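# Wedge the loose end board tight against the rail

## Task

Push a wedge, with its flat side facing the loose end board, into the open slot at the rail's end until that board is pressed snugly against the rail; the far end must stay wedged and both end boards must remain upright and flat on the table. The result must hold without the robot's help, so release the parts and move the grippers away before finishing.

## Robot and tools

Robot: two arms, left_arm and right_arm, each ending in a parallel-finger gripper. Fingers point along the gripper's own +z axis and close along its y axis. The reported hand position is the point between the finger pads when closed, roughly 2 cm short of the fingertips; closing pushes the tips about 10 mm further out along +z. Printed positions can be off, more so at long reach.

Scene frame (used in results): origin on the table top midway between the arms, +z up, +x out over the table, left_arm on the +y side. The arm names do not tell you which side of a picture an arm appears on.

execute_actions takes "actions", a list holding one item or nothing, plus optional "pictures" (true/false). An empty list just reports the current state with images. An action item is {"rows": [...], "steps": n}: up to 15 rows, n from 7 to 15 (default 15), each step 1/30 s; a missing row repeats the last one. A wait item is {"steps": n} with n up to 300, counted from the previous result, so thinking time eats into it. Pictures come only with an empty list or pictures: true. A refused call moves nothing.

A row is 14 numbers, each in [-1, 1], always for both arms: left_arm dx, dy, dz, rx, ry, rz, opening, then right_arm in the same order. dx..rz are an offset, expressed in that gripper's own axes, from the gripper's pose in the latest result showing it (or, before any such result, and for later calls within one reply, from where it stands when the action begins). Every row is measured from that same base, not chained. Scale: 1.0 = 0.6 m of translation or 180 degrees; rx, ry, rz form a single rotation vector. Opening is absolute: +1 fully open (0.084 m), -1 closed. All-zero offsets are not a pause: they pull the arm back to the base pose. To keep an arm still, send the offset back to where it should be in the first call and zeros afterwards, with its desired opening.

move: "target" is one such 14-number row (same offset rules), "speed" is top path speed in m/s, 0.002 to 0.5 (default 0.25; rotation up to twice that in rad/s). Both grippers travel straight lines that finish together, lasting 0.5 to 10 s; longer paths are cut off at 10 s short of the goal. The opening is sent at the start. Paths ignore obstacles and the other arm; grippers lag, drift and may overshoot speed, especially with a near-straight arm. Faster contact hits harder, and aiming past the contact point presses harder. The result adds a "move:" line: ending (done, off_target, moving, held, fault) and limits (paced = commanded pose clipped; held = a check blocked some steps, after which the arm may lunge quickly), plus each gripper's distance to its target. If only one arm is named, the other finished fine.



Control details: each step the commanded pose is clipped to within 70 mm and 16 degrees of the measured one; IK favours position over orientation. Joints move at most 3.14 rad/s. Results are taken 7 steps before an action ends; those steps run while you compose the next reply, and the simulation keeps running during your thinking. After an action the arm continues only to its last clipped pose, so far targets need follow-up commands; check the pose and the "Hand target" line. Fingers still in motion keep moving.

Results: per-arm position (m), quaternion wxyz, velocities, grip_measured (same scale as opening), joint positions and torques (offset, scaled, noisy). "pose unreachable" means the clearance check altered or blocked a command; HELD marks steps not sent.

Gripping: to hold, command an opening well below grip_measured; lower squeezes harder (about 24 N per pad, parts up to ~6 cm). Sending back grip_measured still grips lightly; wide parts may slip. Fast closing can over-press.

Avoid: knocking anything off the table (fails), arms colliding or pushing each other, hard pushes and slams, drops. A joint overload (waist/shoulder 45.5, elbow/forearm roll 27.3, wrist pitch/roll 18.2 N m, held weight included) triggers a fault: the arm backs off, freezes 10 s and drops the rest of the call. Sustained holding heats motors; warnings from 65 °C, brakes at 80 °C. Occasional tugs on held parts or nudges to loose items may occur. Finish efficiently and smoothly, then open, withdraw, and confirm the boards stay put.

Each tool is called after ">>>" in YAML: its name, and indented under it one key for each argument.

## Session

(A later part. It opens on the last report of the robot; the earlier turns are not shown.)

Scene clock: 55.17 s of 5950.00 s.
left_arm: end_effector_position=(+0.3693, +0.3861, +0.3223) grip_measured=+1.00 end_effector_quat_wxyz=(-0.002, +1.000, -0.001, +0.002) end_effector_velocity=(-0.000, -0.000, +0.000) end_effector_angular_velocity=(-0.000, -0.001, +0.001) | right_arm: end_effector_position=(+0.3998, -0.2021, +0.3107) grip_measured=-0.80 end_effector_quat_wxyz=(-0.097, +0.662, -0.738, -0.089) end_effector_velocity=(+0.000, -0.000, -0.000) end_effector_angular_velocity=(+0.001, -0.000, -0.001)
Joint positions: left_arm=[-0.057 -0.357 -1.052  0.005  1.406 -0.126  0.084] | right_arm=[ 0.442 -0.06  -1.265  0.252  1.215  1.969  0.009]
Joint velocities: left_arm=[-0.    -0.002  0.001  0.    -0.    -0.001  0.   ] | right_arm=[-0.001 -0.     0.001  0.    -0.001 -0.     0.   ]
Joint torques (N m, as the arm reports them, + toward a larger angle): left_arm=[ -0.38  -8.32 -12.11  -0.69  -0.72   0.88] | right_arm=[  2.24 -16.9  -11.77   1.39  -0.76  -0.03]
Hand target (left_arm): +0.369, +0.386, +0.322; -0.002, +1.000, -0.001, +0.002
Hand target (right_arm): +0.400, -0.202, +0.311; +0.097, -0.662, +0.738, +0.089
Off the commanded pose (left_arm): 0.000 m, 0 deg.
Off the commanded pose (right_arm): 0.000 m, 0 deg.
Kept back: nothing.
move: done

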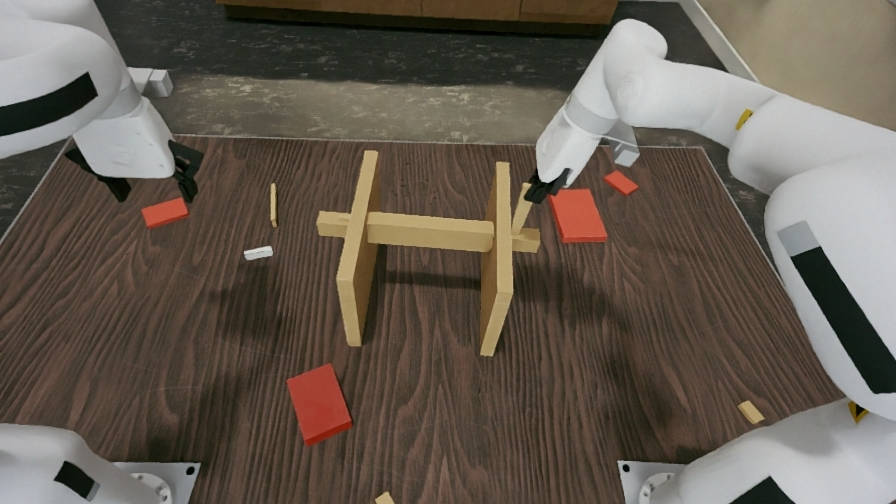

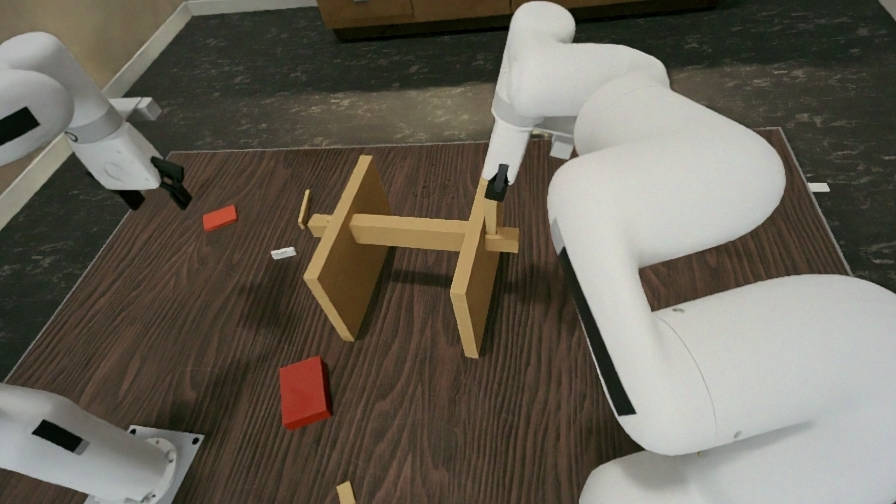

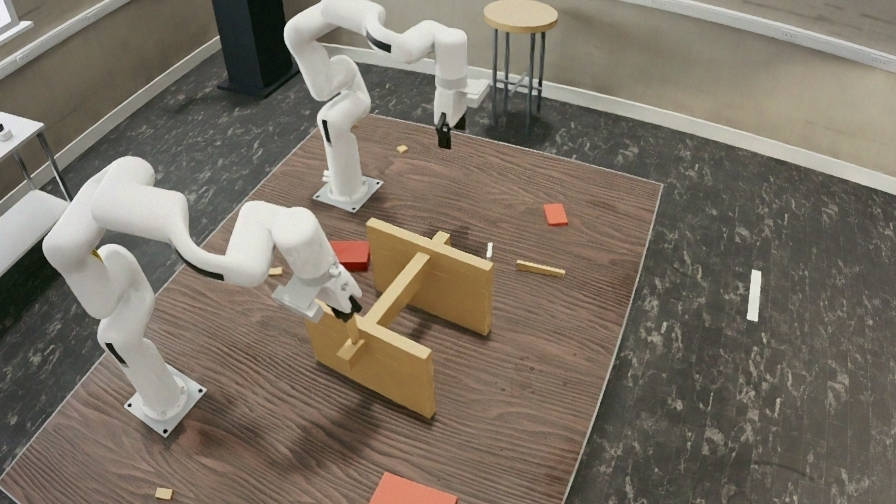

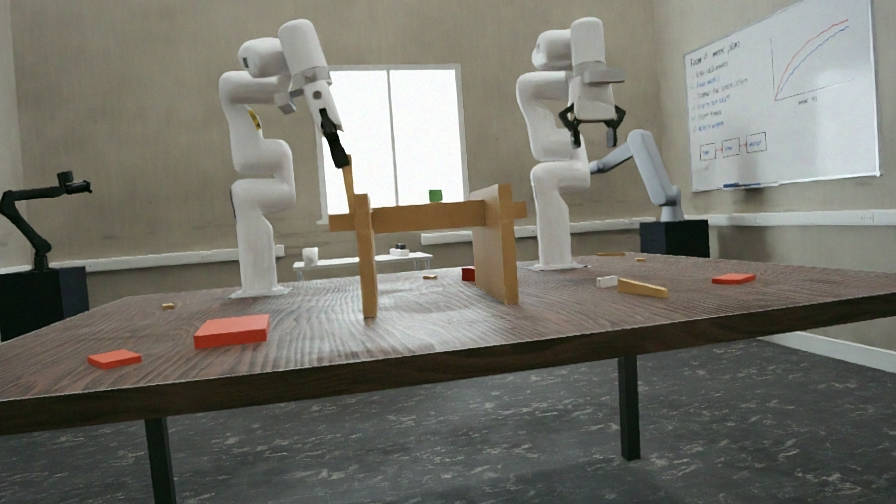

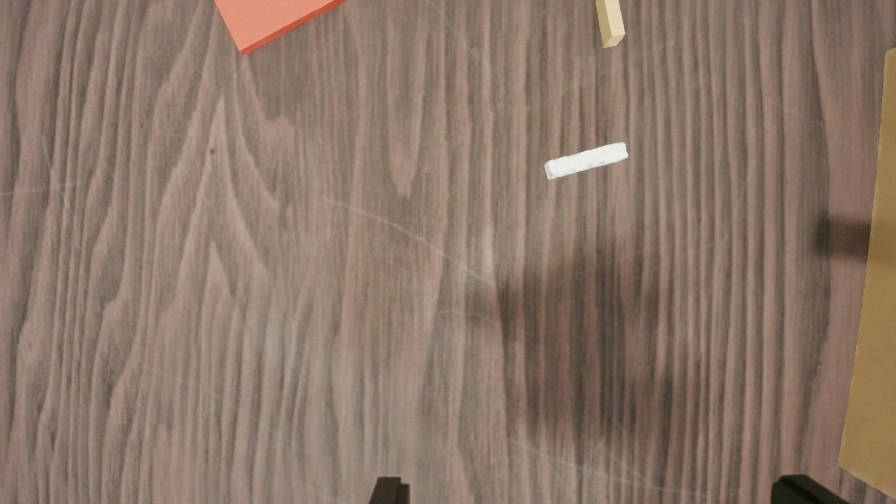

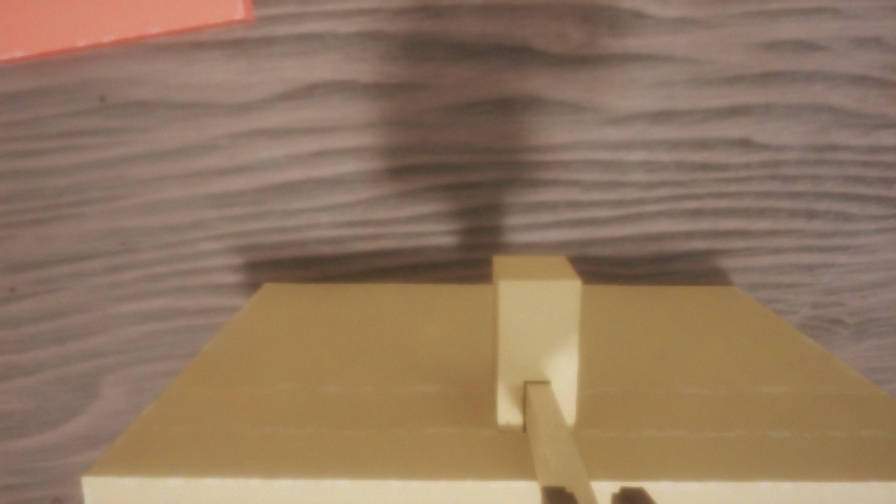

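>>> move:
  target: [0,0,0,0,0,0,1,0.0088,0,0.0408,0,0,0,-1]
  speed: 0.02

>>> zoom_image:
  camera: "cam_low"
  region: [310, 130, 410, 260]

Scene clock: 56.93 s of 5950.00 s.
left_arm: end_effector_position=(+0.3693, +0.3861, +0.3223) grip_measured=+1.00 end_effector_quat_wxyz=(-0.002, +1.000, -0.001, +0.002) end_effector_velocity=(-0.001, -0.000, -0.000) end_effector_angular_velocity=(+0.000, +0.001, -0.001) | right_arm: end_effector_position=(+0.3999, -0.2008, +0.2858) grip_measured=-0.80 end_effector_quat_wxyz=(-0.097, +0.662, -0.738, -0.089) end_effector_velocity=(-0.000, +0.000, +0.000) end_effector_angular_velocity=(+0.000, +0.000, +0.001)
Joint positions: left_arm=[-0.057 -0.357 -1.052  0.005  1.406 -0.126  0.084] | right_arm=[ 0.448 -0.053 -1.202  0.259  1.146  1.955  0.009]
Joint velocities: left_arm=[-0.    -0.001  0.001 -0.     0.002  0.001 -0.   ] | right_arm=[ 0.    -0.001  0.001  0.     0.001 -0.    -0.   ]
Joint torques (N m, as the arm reports them, + toward a larger angle): left_arm=[  0.18  -7.86 -12.22  -0.9   -0.93   0.85] | right_arm=[  2.33 -17.16 -11.7    1.24  -0.65  -0.14]
Hand target (left_arm): +0.369, +0.386, +0.322; -0.002, +1.000, -0.001, +0.002
Hand target (right_arm): +0.400, -0.201, +0.286; +0.097, -0.662, +0.738, +0.089
Off the commanded pose (left_arm): 0.000 m, 0 deg.
Off the commanded pose (right_arm): 0.000 m, 0 deg.
Kept back: nothing.
move: done

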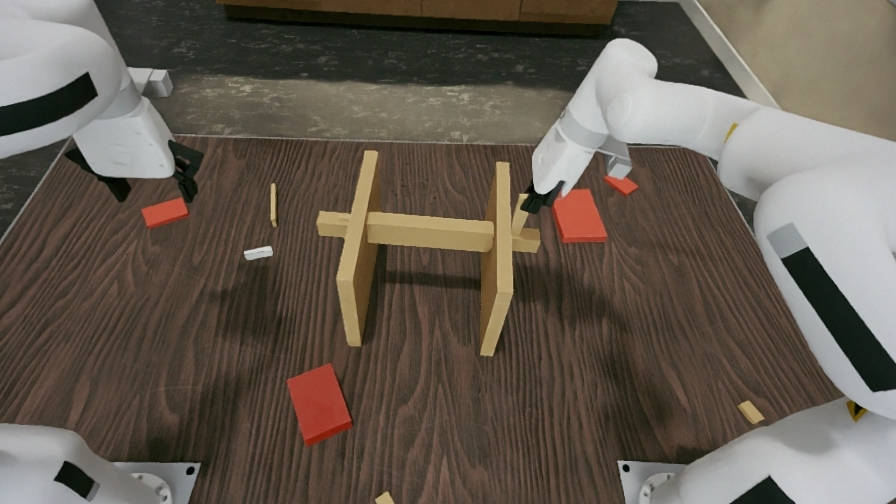

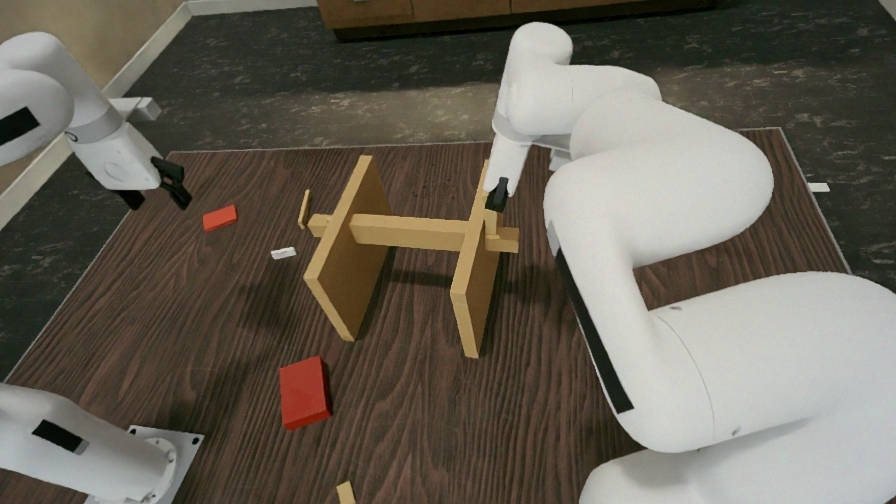

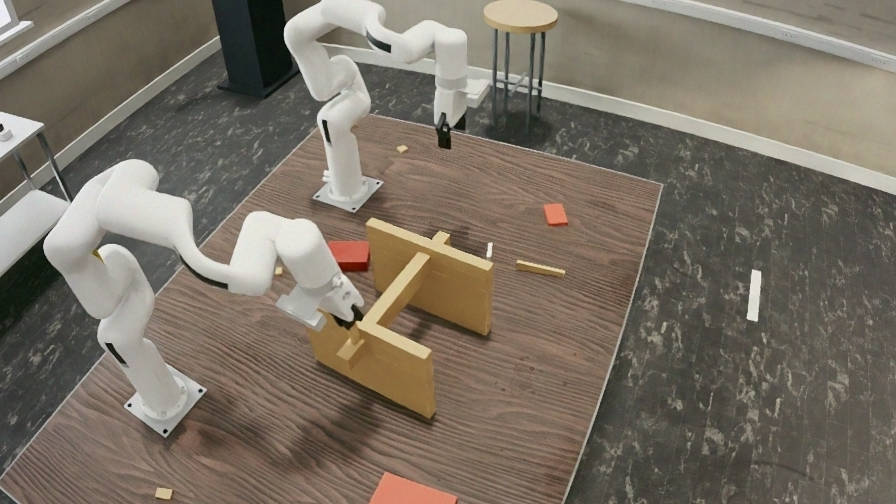

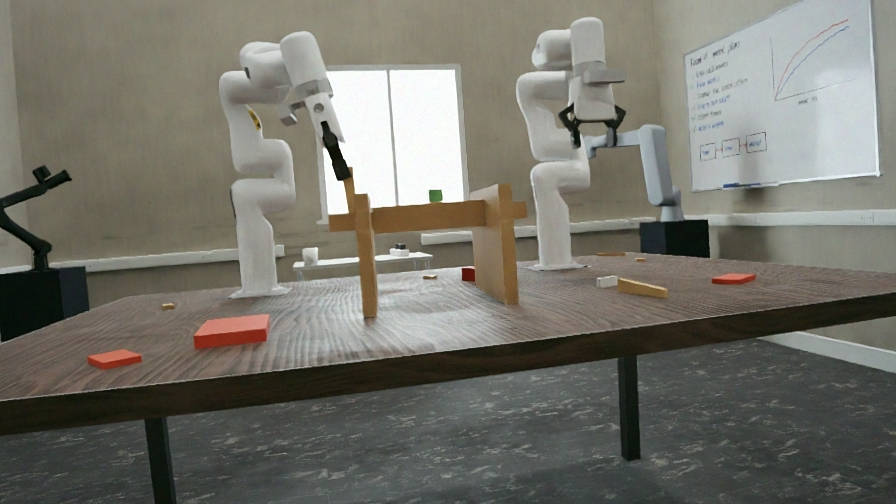

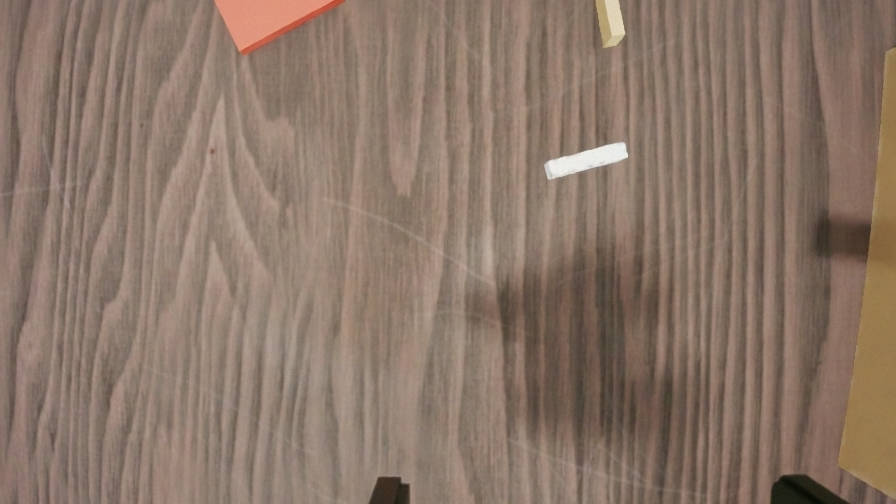

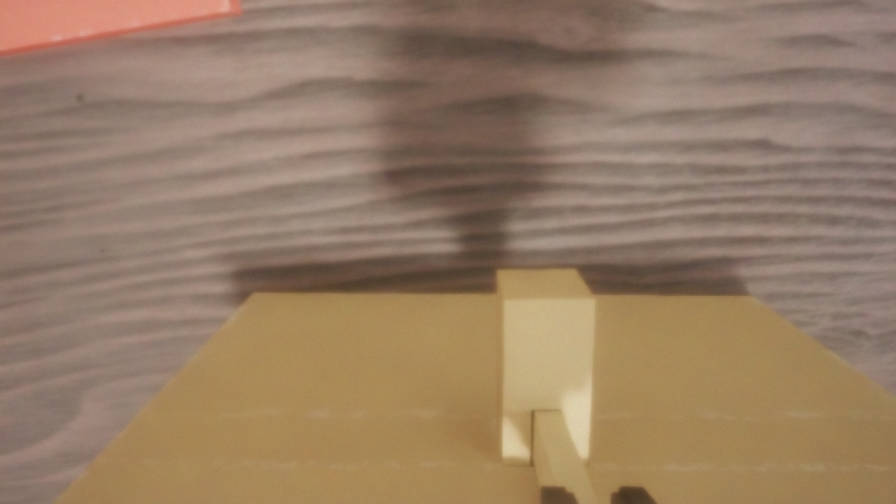

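Region (310, 130, 410, 260) of cam_low's 896x504 image, scaled by 3.877, with more detail than that image has; it fills the left 388 columns of this view, and the rest is white.

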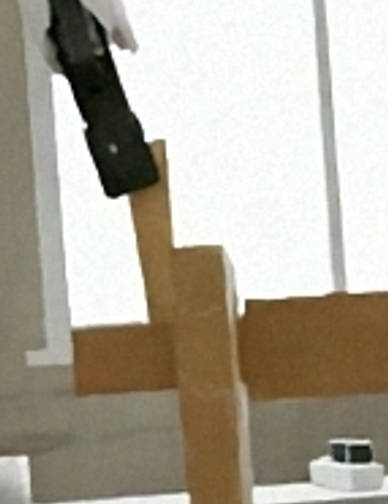

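>>> move:
  target: [0,0,0,0,0,0,1,0.0057,0,0.033,0,0,0,-1]
  speed: 0.02

>>> zoom_image:
  camera: "cam_low"
  region: [310, 130, 410, 260]

Scene clock: 63.13 s of 5950.00 s.
left_arm: end_effector_position=(+0.3693, +0.3861, +0.3223) grip_measured=+1.00 end_effector_quat_wxyz=(-0.002, +1.000, -0.001, +0.002) end_effector_velocity=(+0.000, -0.000, -0.000) end_effector_angular_velocity=(-0.000, -0.000, -0.000) | right_arm: end_effector_position=(+0.4000, -0.1990, +0.2658) grip_measured=-0.80 end_effector_quat_wxyz=(-0.097, +0.662, -0.738, -0.089) end_effector_velocity=(+0.000, -0.000, +0.001) end_effector_angular_velocity=(+0.001, -0.002, -0.001)
Joint positions: left_arm=[-0.057 -0.357 -1.052  0.005  1.406 -0.126  0.084] | right_arm=[ 0.454 -0.041 -1.158  0.265  1.091  1.946  0.009]
Joint velocities: left_arm=[-0.     0.001 -0.     0.    -0.001 -0.    -0.   ] | right_arm=[-0.001 -0.002  0.001  0.    -0.001 -0.001  0.   ]
Joint torques (N m, as the arm reports them, + toward a larger angle): left_arm=[ -0.46  -8.55 -12.21  -0.77  -0.91   1.01] | right_arm=[  2.3  -17.02 -11.59   1.25  -0.44   0.04]
Hand target (left_arm): +0.369, +0.386, +0.322; -0.002, +1.000, -0.001, +0.002
Hand target (right_arm): +0.400, -0.199, +0.266; +0.097, -0.662, +0.738, +0.089
Off the commanded pose (left_arm): 0.000 m, 0 deg.
Off the commanded pose (right_arm): 0.000 m, 0 deg.
Kept back: nothing.
After step 90, 1.97 s passed at rest.
move: done

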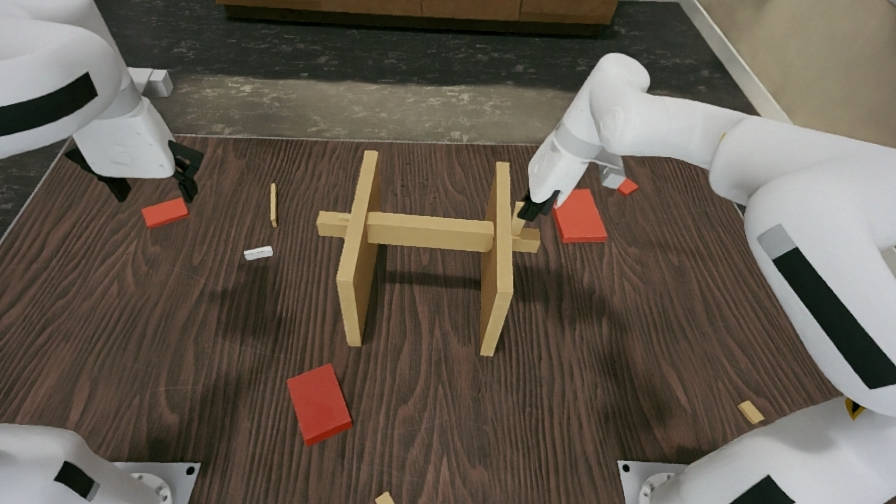

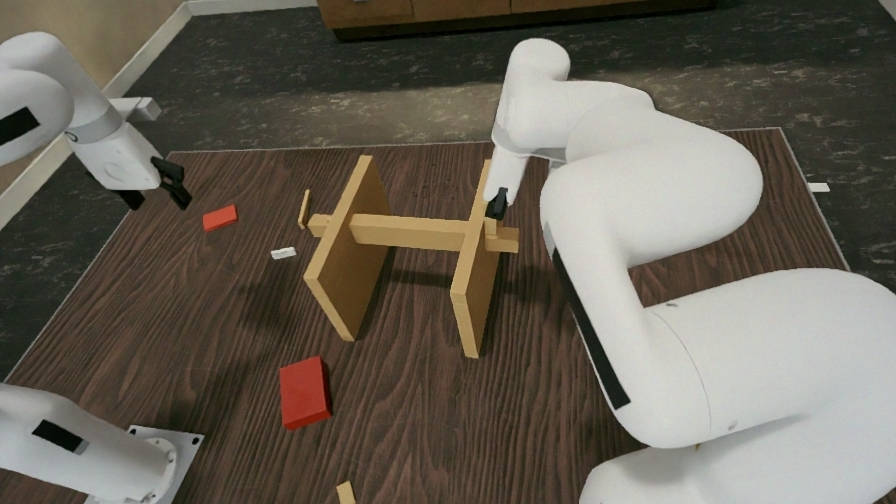

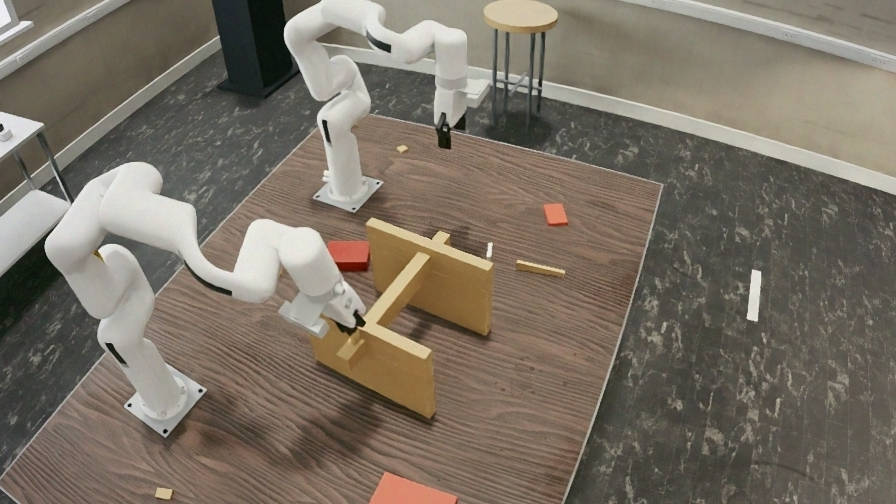

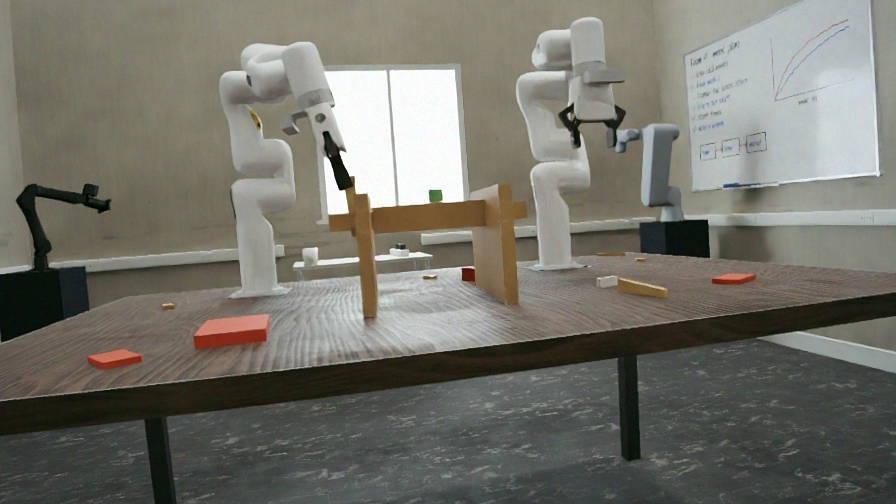

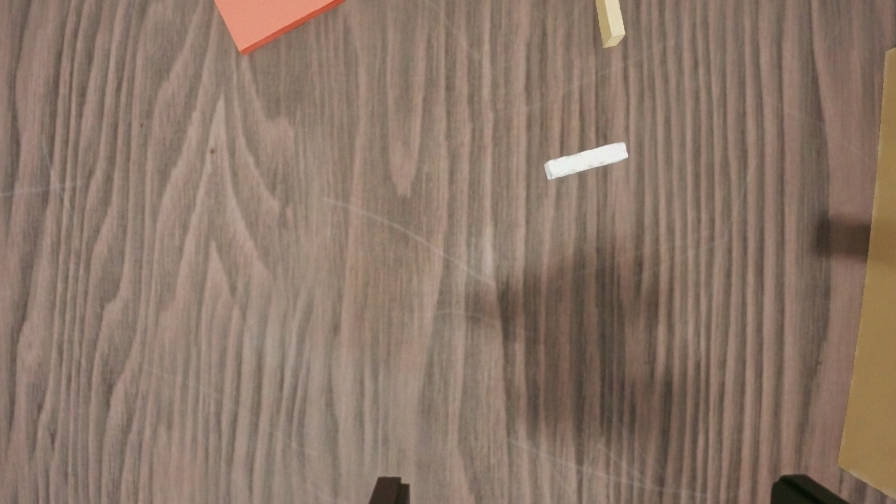

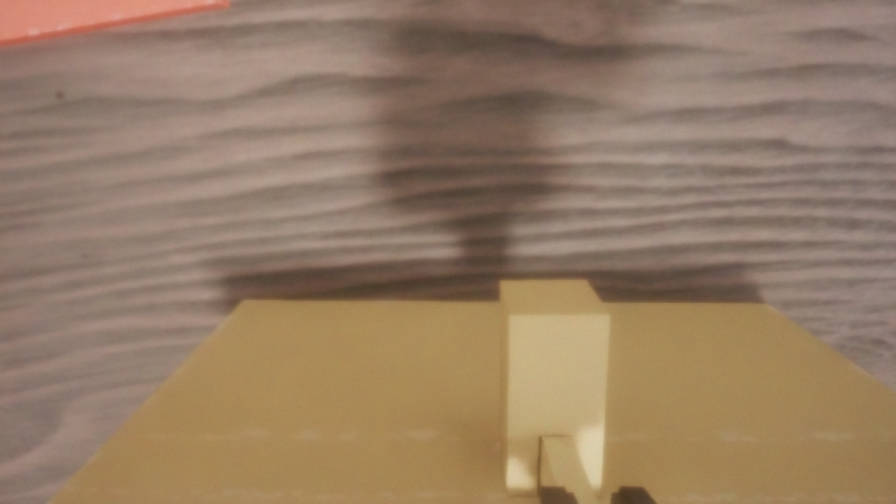

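Region (310, 130, 410, 260) of cam_low's 896x504 image, scaled by 3.877, with more detail than that image has; it fills the left 388 columns of this view, and the rest is white.

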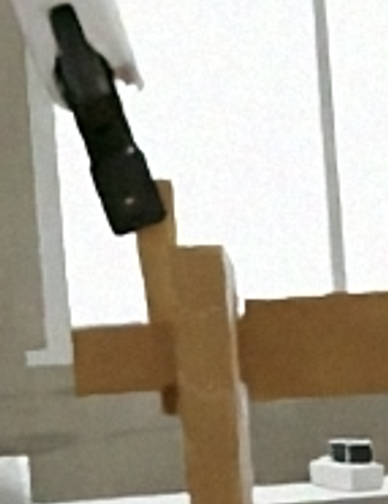

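>>> move:
  target: [0,0,0,0,0,0,1,0.003,0,0.015,0,0,0,-1]
  speed: 0.02

>>> execute_actions:
  actions:
    - {"rows":[[0,0,0,0,0,0,1,0,0,0,0,0,0,-0.5]],"steps":12}

>>> move:
  target: [0,0,0,0,0,0,1,0,0,-0.08,0,0,0,-0.5]
  speed: 0.1

>>> zoom_image:
  camera: "cam_low"
  region: [310, 130, 410, 260]

Scene clock: 64.13 s of 5950.00 s.
left_arm: end_effector_position=(+0.3693, +0.3861, +0.3223) grip_measured=+1.00 end_effector_quat_wxyz=(-0.002, +1.000, -0.001, +0.002) end_effector_velocity=(-0.000, +0.000, +0.000) end_effector_angular_velocity=(+0.000, -0.000, +0.000) | right_arm: end_effector_position=(+0.4001, -0.1984, +0.2567) grip_measured=-0.80 end_effector_quat_wxyz=(-0.097, +0.662, -0.738, -0.089) end_effector_velocity=(+0.000, +0.000, -0.000) end_effector_angular_velocity=(+0.000, -0.001, +0.000)
Joint positions: left_arm=[-0.057 -0.357 -1.052  0.005  1.406 -0.126  0.084] | right_arm=[ 0.456 -0.035 -1.139  0.268  1.066  1.94   0.009]
Joint velocities: left_arm=[ 0.    -0.001  0.001  0.     0.     0.    -0.   ] | right_arm=[ 0.    -0.     0.001  0.    -0.002 -0.    -0.   ]
Joint torques (N m, as the arm reports them, + toward a larger angle): left_arm=[  0.16  -8.89 -12.    -0.76  -0.81   0.99] | right_arm=[  2.03 -16.94 -11.4    1.21  -0.51  -0.06]
Hand target (left_arm): +0.369, +0.386, +0.322; -0.002, +1.000, -0.001, +0.002
Hand target (right_arm): +0.400, -0.198, +0.257; +0.097, -0.662, +0.738, +0.089
Off the commanded pose (left_arm): 0.000 m, 0 deg.
Off the commanded pose (right_arm): 0.000 m, 0 deg.
Kept back: nothing.
move: done

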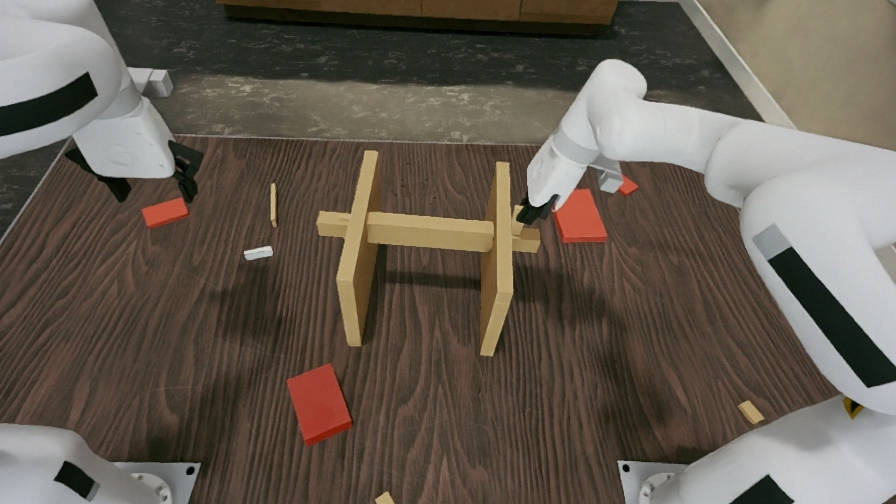

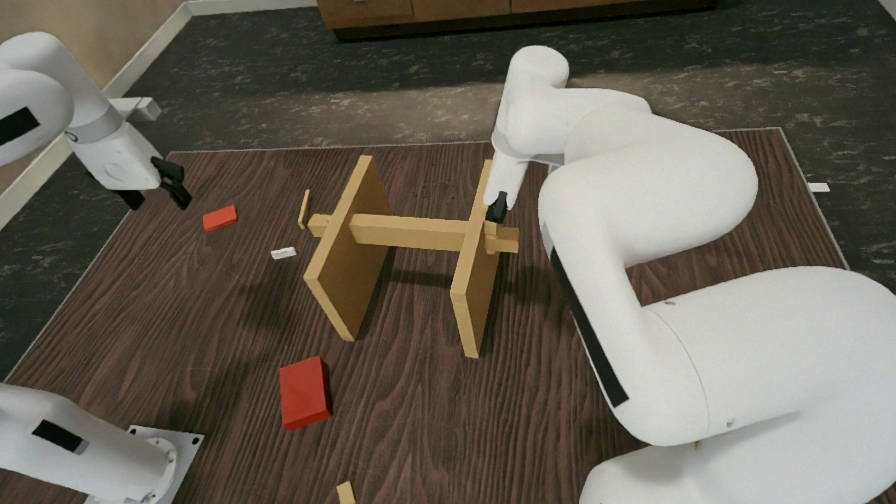

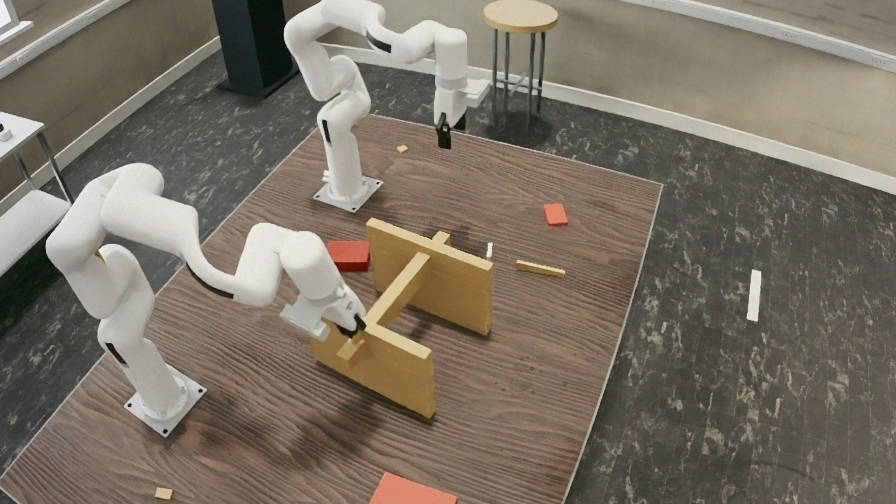

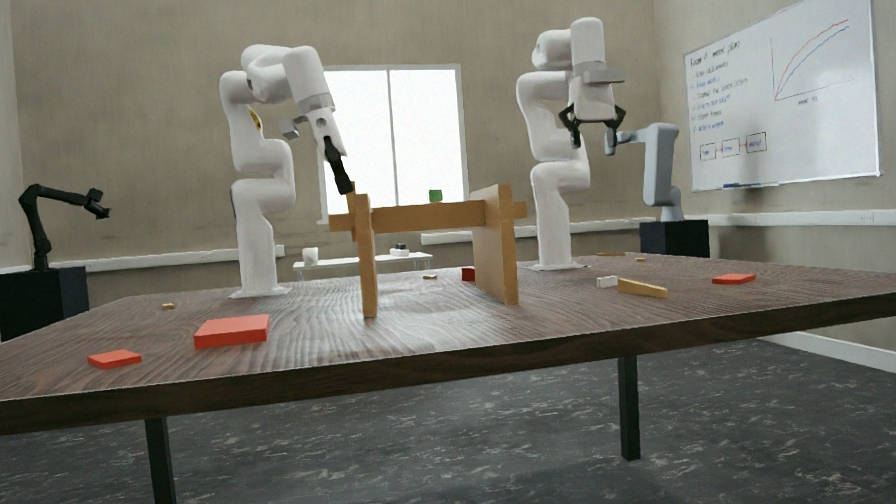

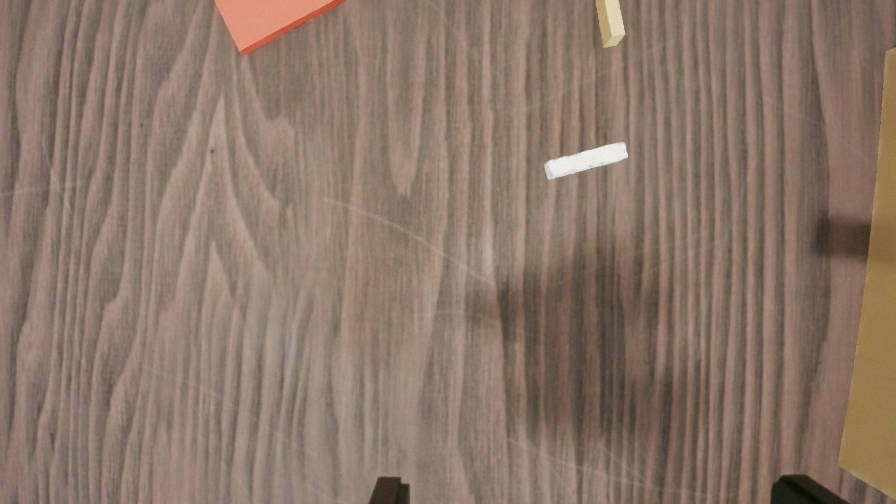

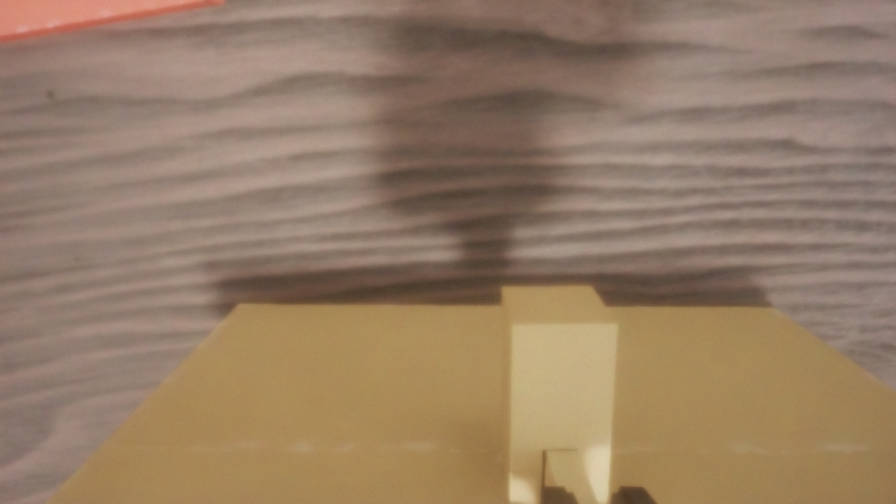

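Scene clock: 64.30 s of 5950.00 s.
left_arm: end_effector_position=(+0.3693, +0.3861, +0.3223) grip_measured=+1.00 end_effector_quat_wxyz=(-0.002, +1.000, -0.001, +0.002) end_effector_velocity=(+0.000, -0.000, -0.000) end_effector_angular_velocity=(-0.000, +0.000, +0.000) | right_arm: end_effector_position=(+0.3998, -0.1984, +0.2564) grip_measured=-0.52 end_effector_quat_wxyz=(-0.097, +0.662, -0.738, -0.089) end_effector_velocity=(+0.001, +0.000, +0.001) end_effector_angular_velocity=(+0.001, -0.005, -0.001)
Joint positions: left_arm=[-0.057 -0.357 -1.052  0.005  1.406 -0.126  0.084] | right_arm=[ 0.457 -0.035 -1.139  0.268  1.067  1.94   0.021]
Joint velocities: left_arm=[-0.     0.     0.    -0.    -0.001 -0.001  0.   ] | right_arm=[-0.    -0.    -0.001 -0.    -0.003  0.     0.001]
Joint torques (N m, as the arm reports them, + toward a larger angle): left_arm=[  0.1   -8.56 -12.05  -0.99  -0.81   1.06] | right_arm=[  1.68 -17.08 -11.75   1.05  -0.79   0.  ]
Steps of this call (steps 1 to 5: the first 5 steps of this action). Readings (end_effector_position):
1: left_arm (+0.3693, +0.3861, +0.3223) | right_arm (+0.4001, -0.1984, +0.2567)
2: left_arm (+0.3693, +0.3861, +0.3223) | right_arm (+0.3999, -0.1984, +0.2566)
4: left_arm (+0.3693, +0.3861, +0.3223) | right_arm (+0.3998, -0.1984, +0.2564)
5: the state above

Scene clock: 65.33 s of 5950.00 s.
left_arm: end_effector_position=(+0.3693, +0.3861, +0.3223) grip_measured=+1.00 end_effector_quat_wxyz=(-0.002, +1.000, -0.001, +0.002) end_effector_velocity=(+0.000, +0.000, +0.001) end_effector_angular_velocity=(-0.000, -0.001, -0.000) | right_arm: end_effector_position=(+0.3986, -0.2108, +0.3024) grip_measured=-0.52 end_effector_quat_wxyz=(-0.097, +0.662, -0.738, -0.089) end_effector_velocity=(-0.000, -0.000, -0.001) end_effector_angular_velocity=(-0.002, +0.005, +0.000)
Joint positions: left_arm=[-0.057 -0.357 -1.052  0.005  1.406 -0.126  0.084] | right_arm=[ 0.426 -0.072 -1.23   0.256  1.198  1.947  0.021]
Joint velocities: left_arm=[ 0.     0.    -0.002 -0.     0.001  0.     0.   ] | right_arm=[-0.001  0.003 -0.001 -0.     0.004  0.    -0.   ]
Joint torques (N m, as the arm reports them, + toward a larger angle): left_arm=[  0.1   -8.26 -12.    -0.85  -0.87   1.05] | right_arm=[  1.92 -16.94 -12.08   1.09  -0.88  -0.08]
Hand target (left_arm): +0.369, +0.386, +0.322; -0.002, +1.000, -0.001, +0.002
Hand target (right_arm): +0.399, -0.211, +0.303; +0.097, -0.662, +0.738, +0.089
Off your previous action's commanded pose (left_arm): 0.000 m, 0 deg at its last step (step 7 of this call).
Off your previous action's commanded pose (right_arm): 0.000 m, 0 deg at its last step (step 7 of this call).
Off the commanded pose (left_arm): 0.000 m, 0 deg.
Off the commanded pose (right_arm): 0.001 m, 0 deg.
Kept back: nothing.
move: done

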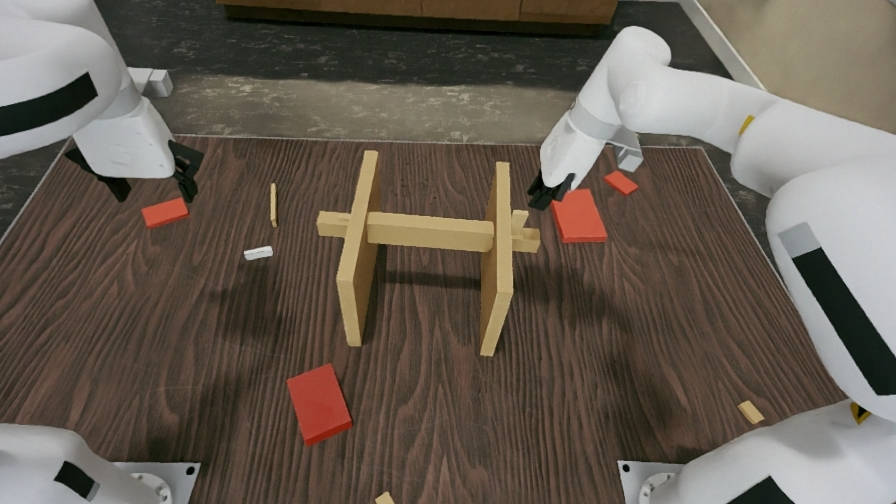

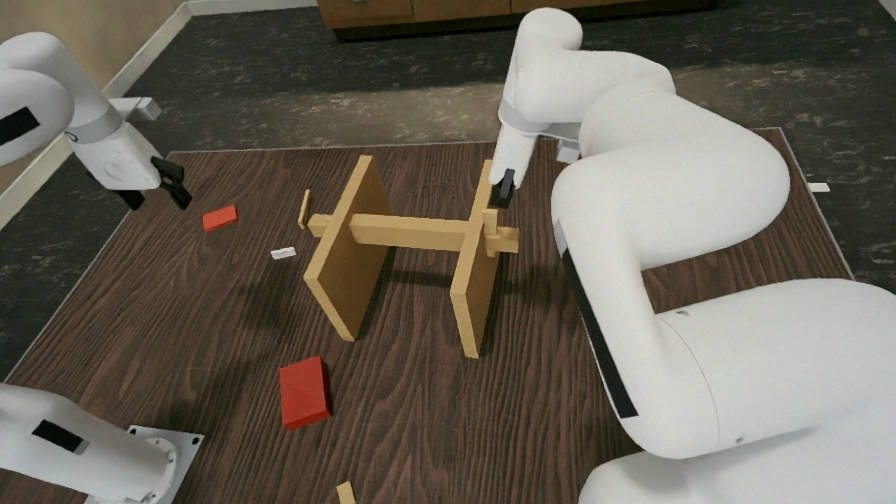

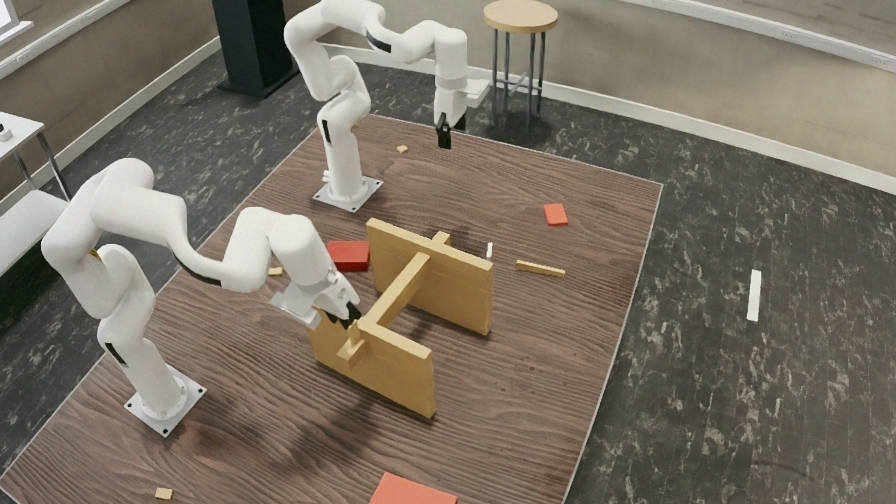

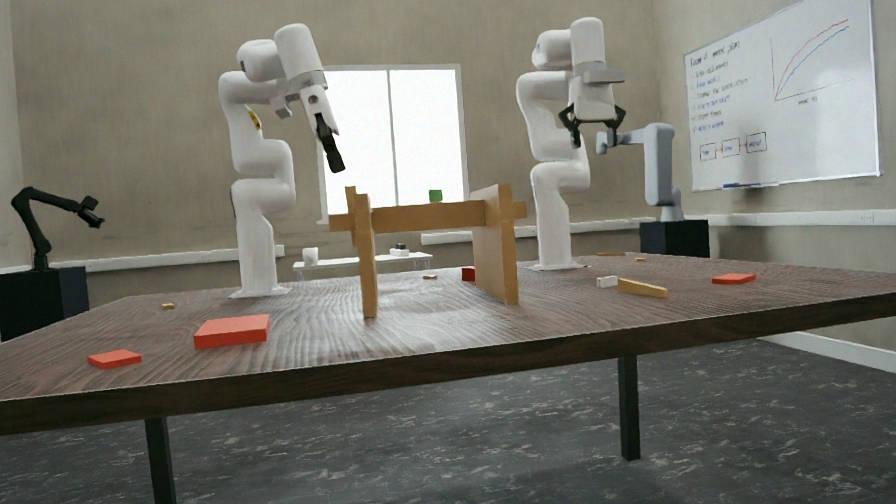

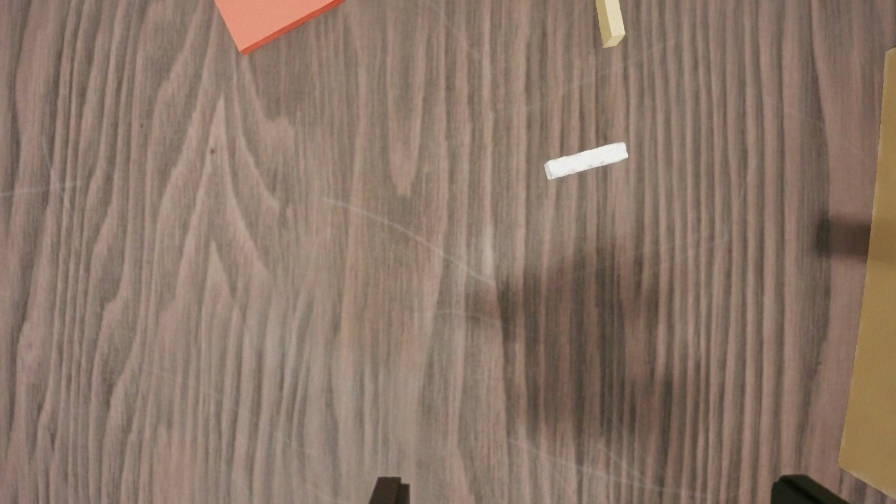

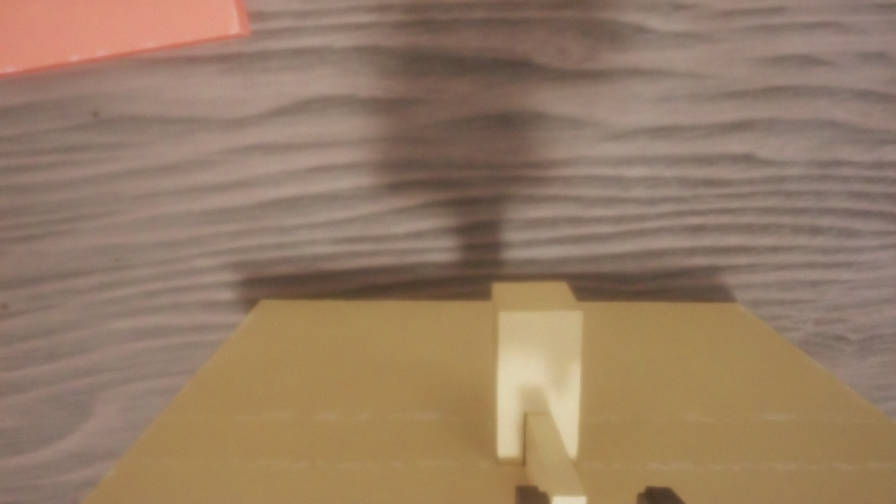

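Region (310, 130, 410, 260) of cam_low's 896x504 image, scaled by 3.877, with more detail than that image has; it fills the left 388 columns of this view, and the rest is white.

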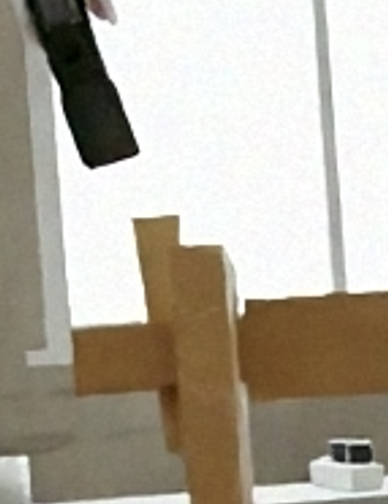

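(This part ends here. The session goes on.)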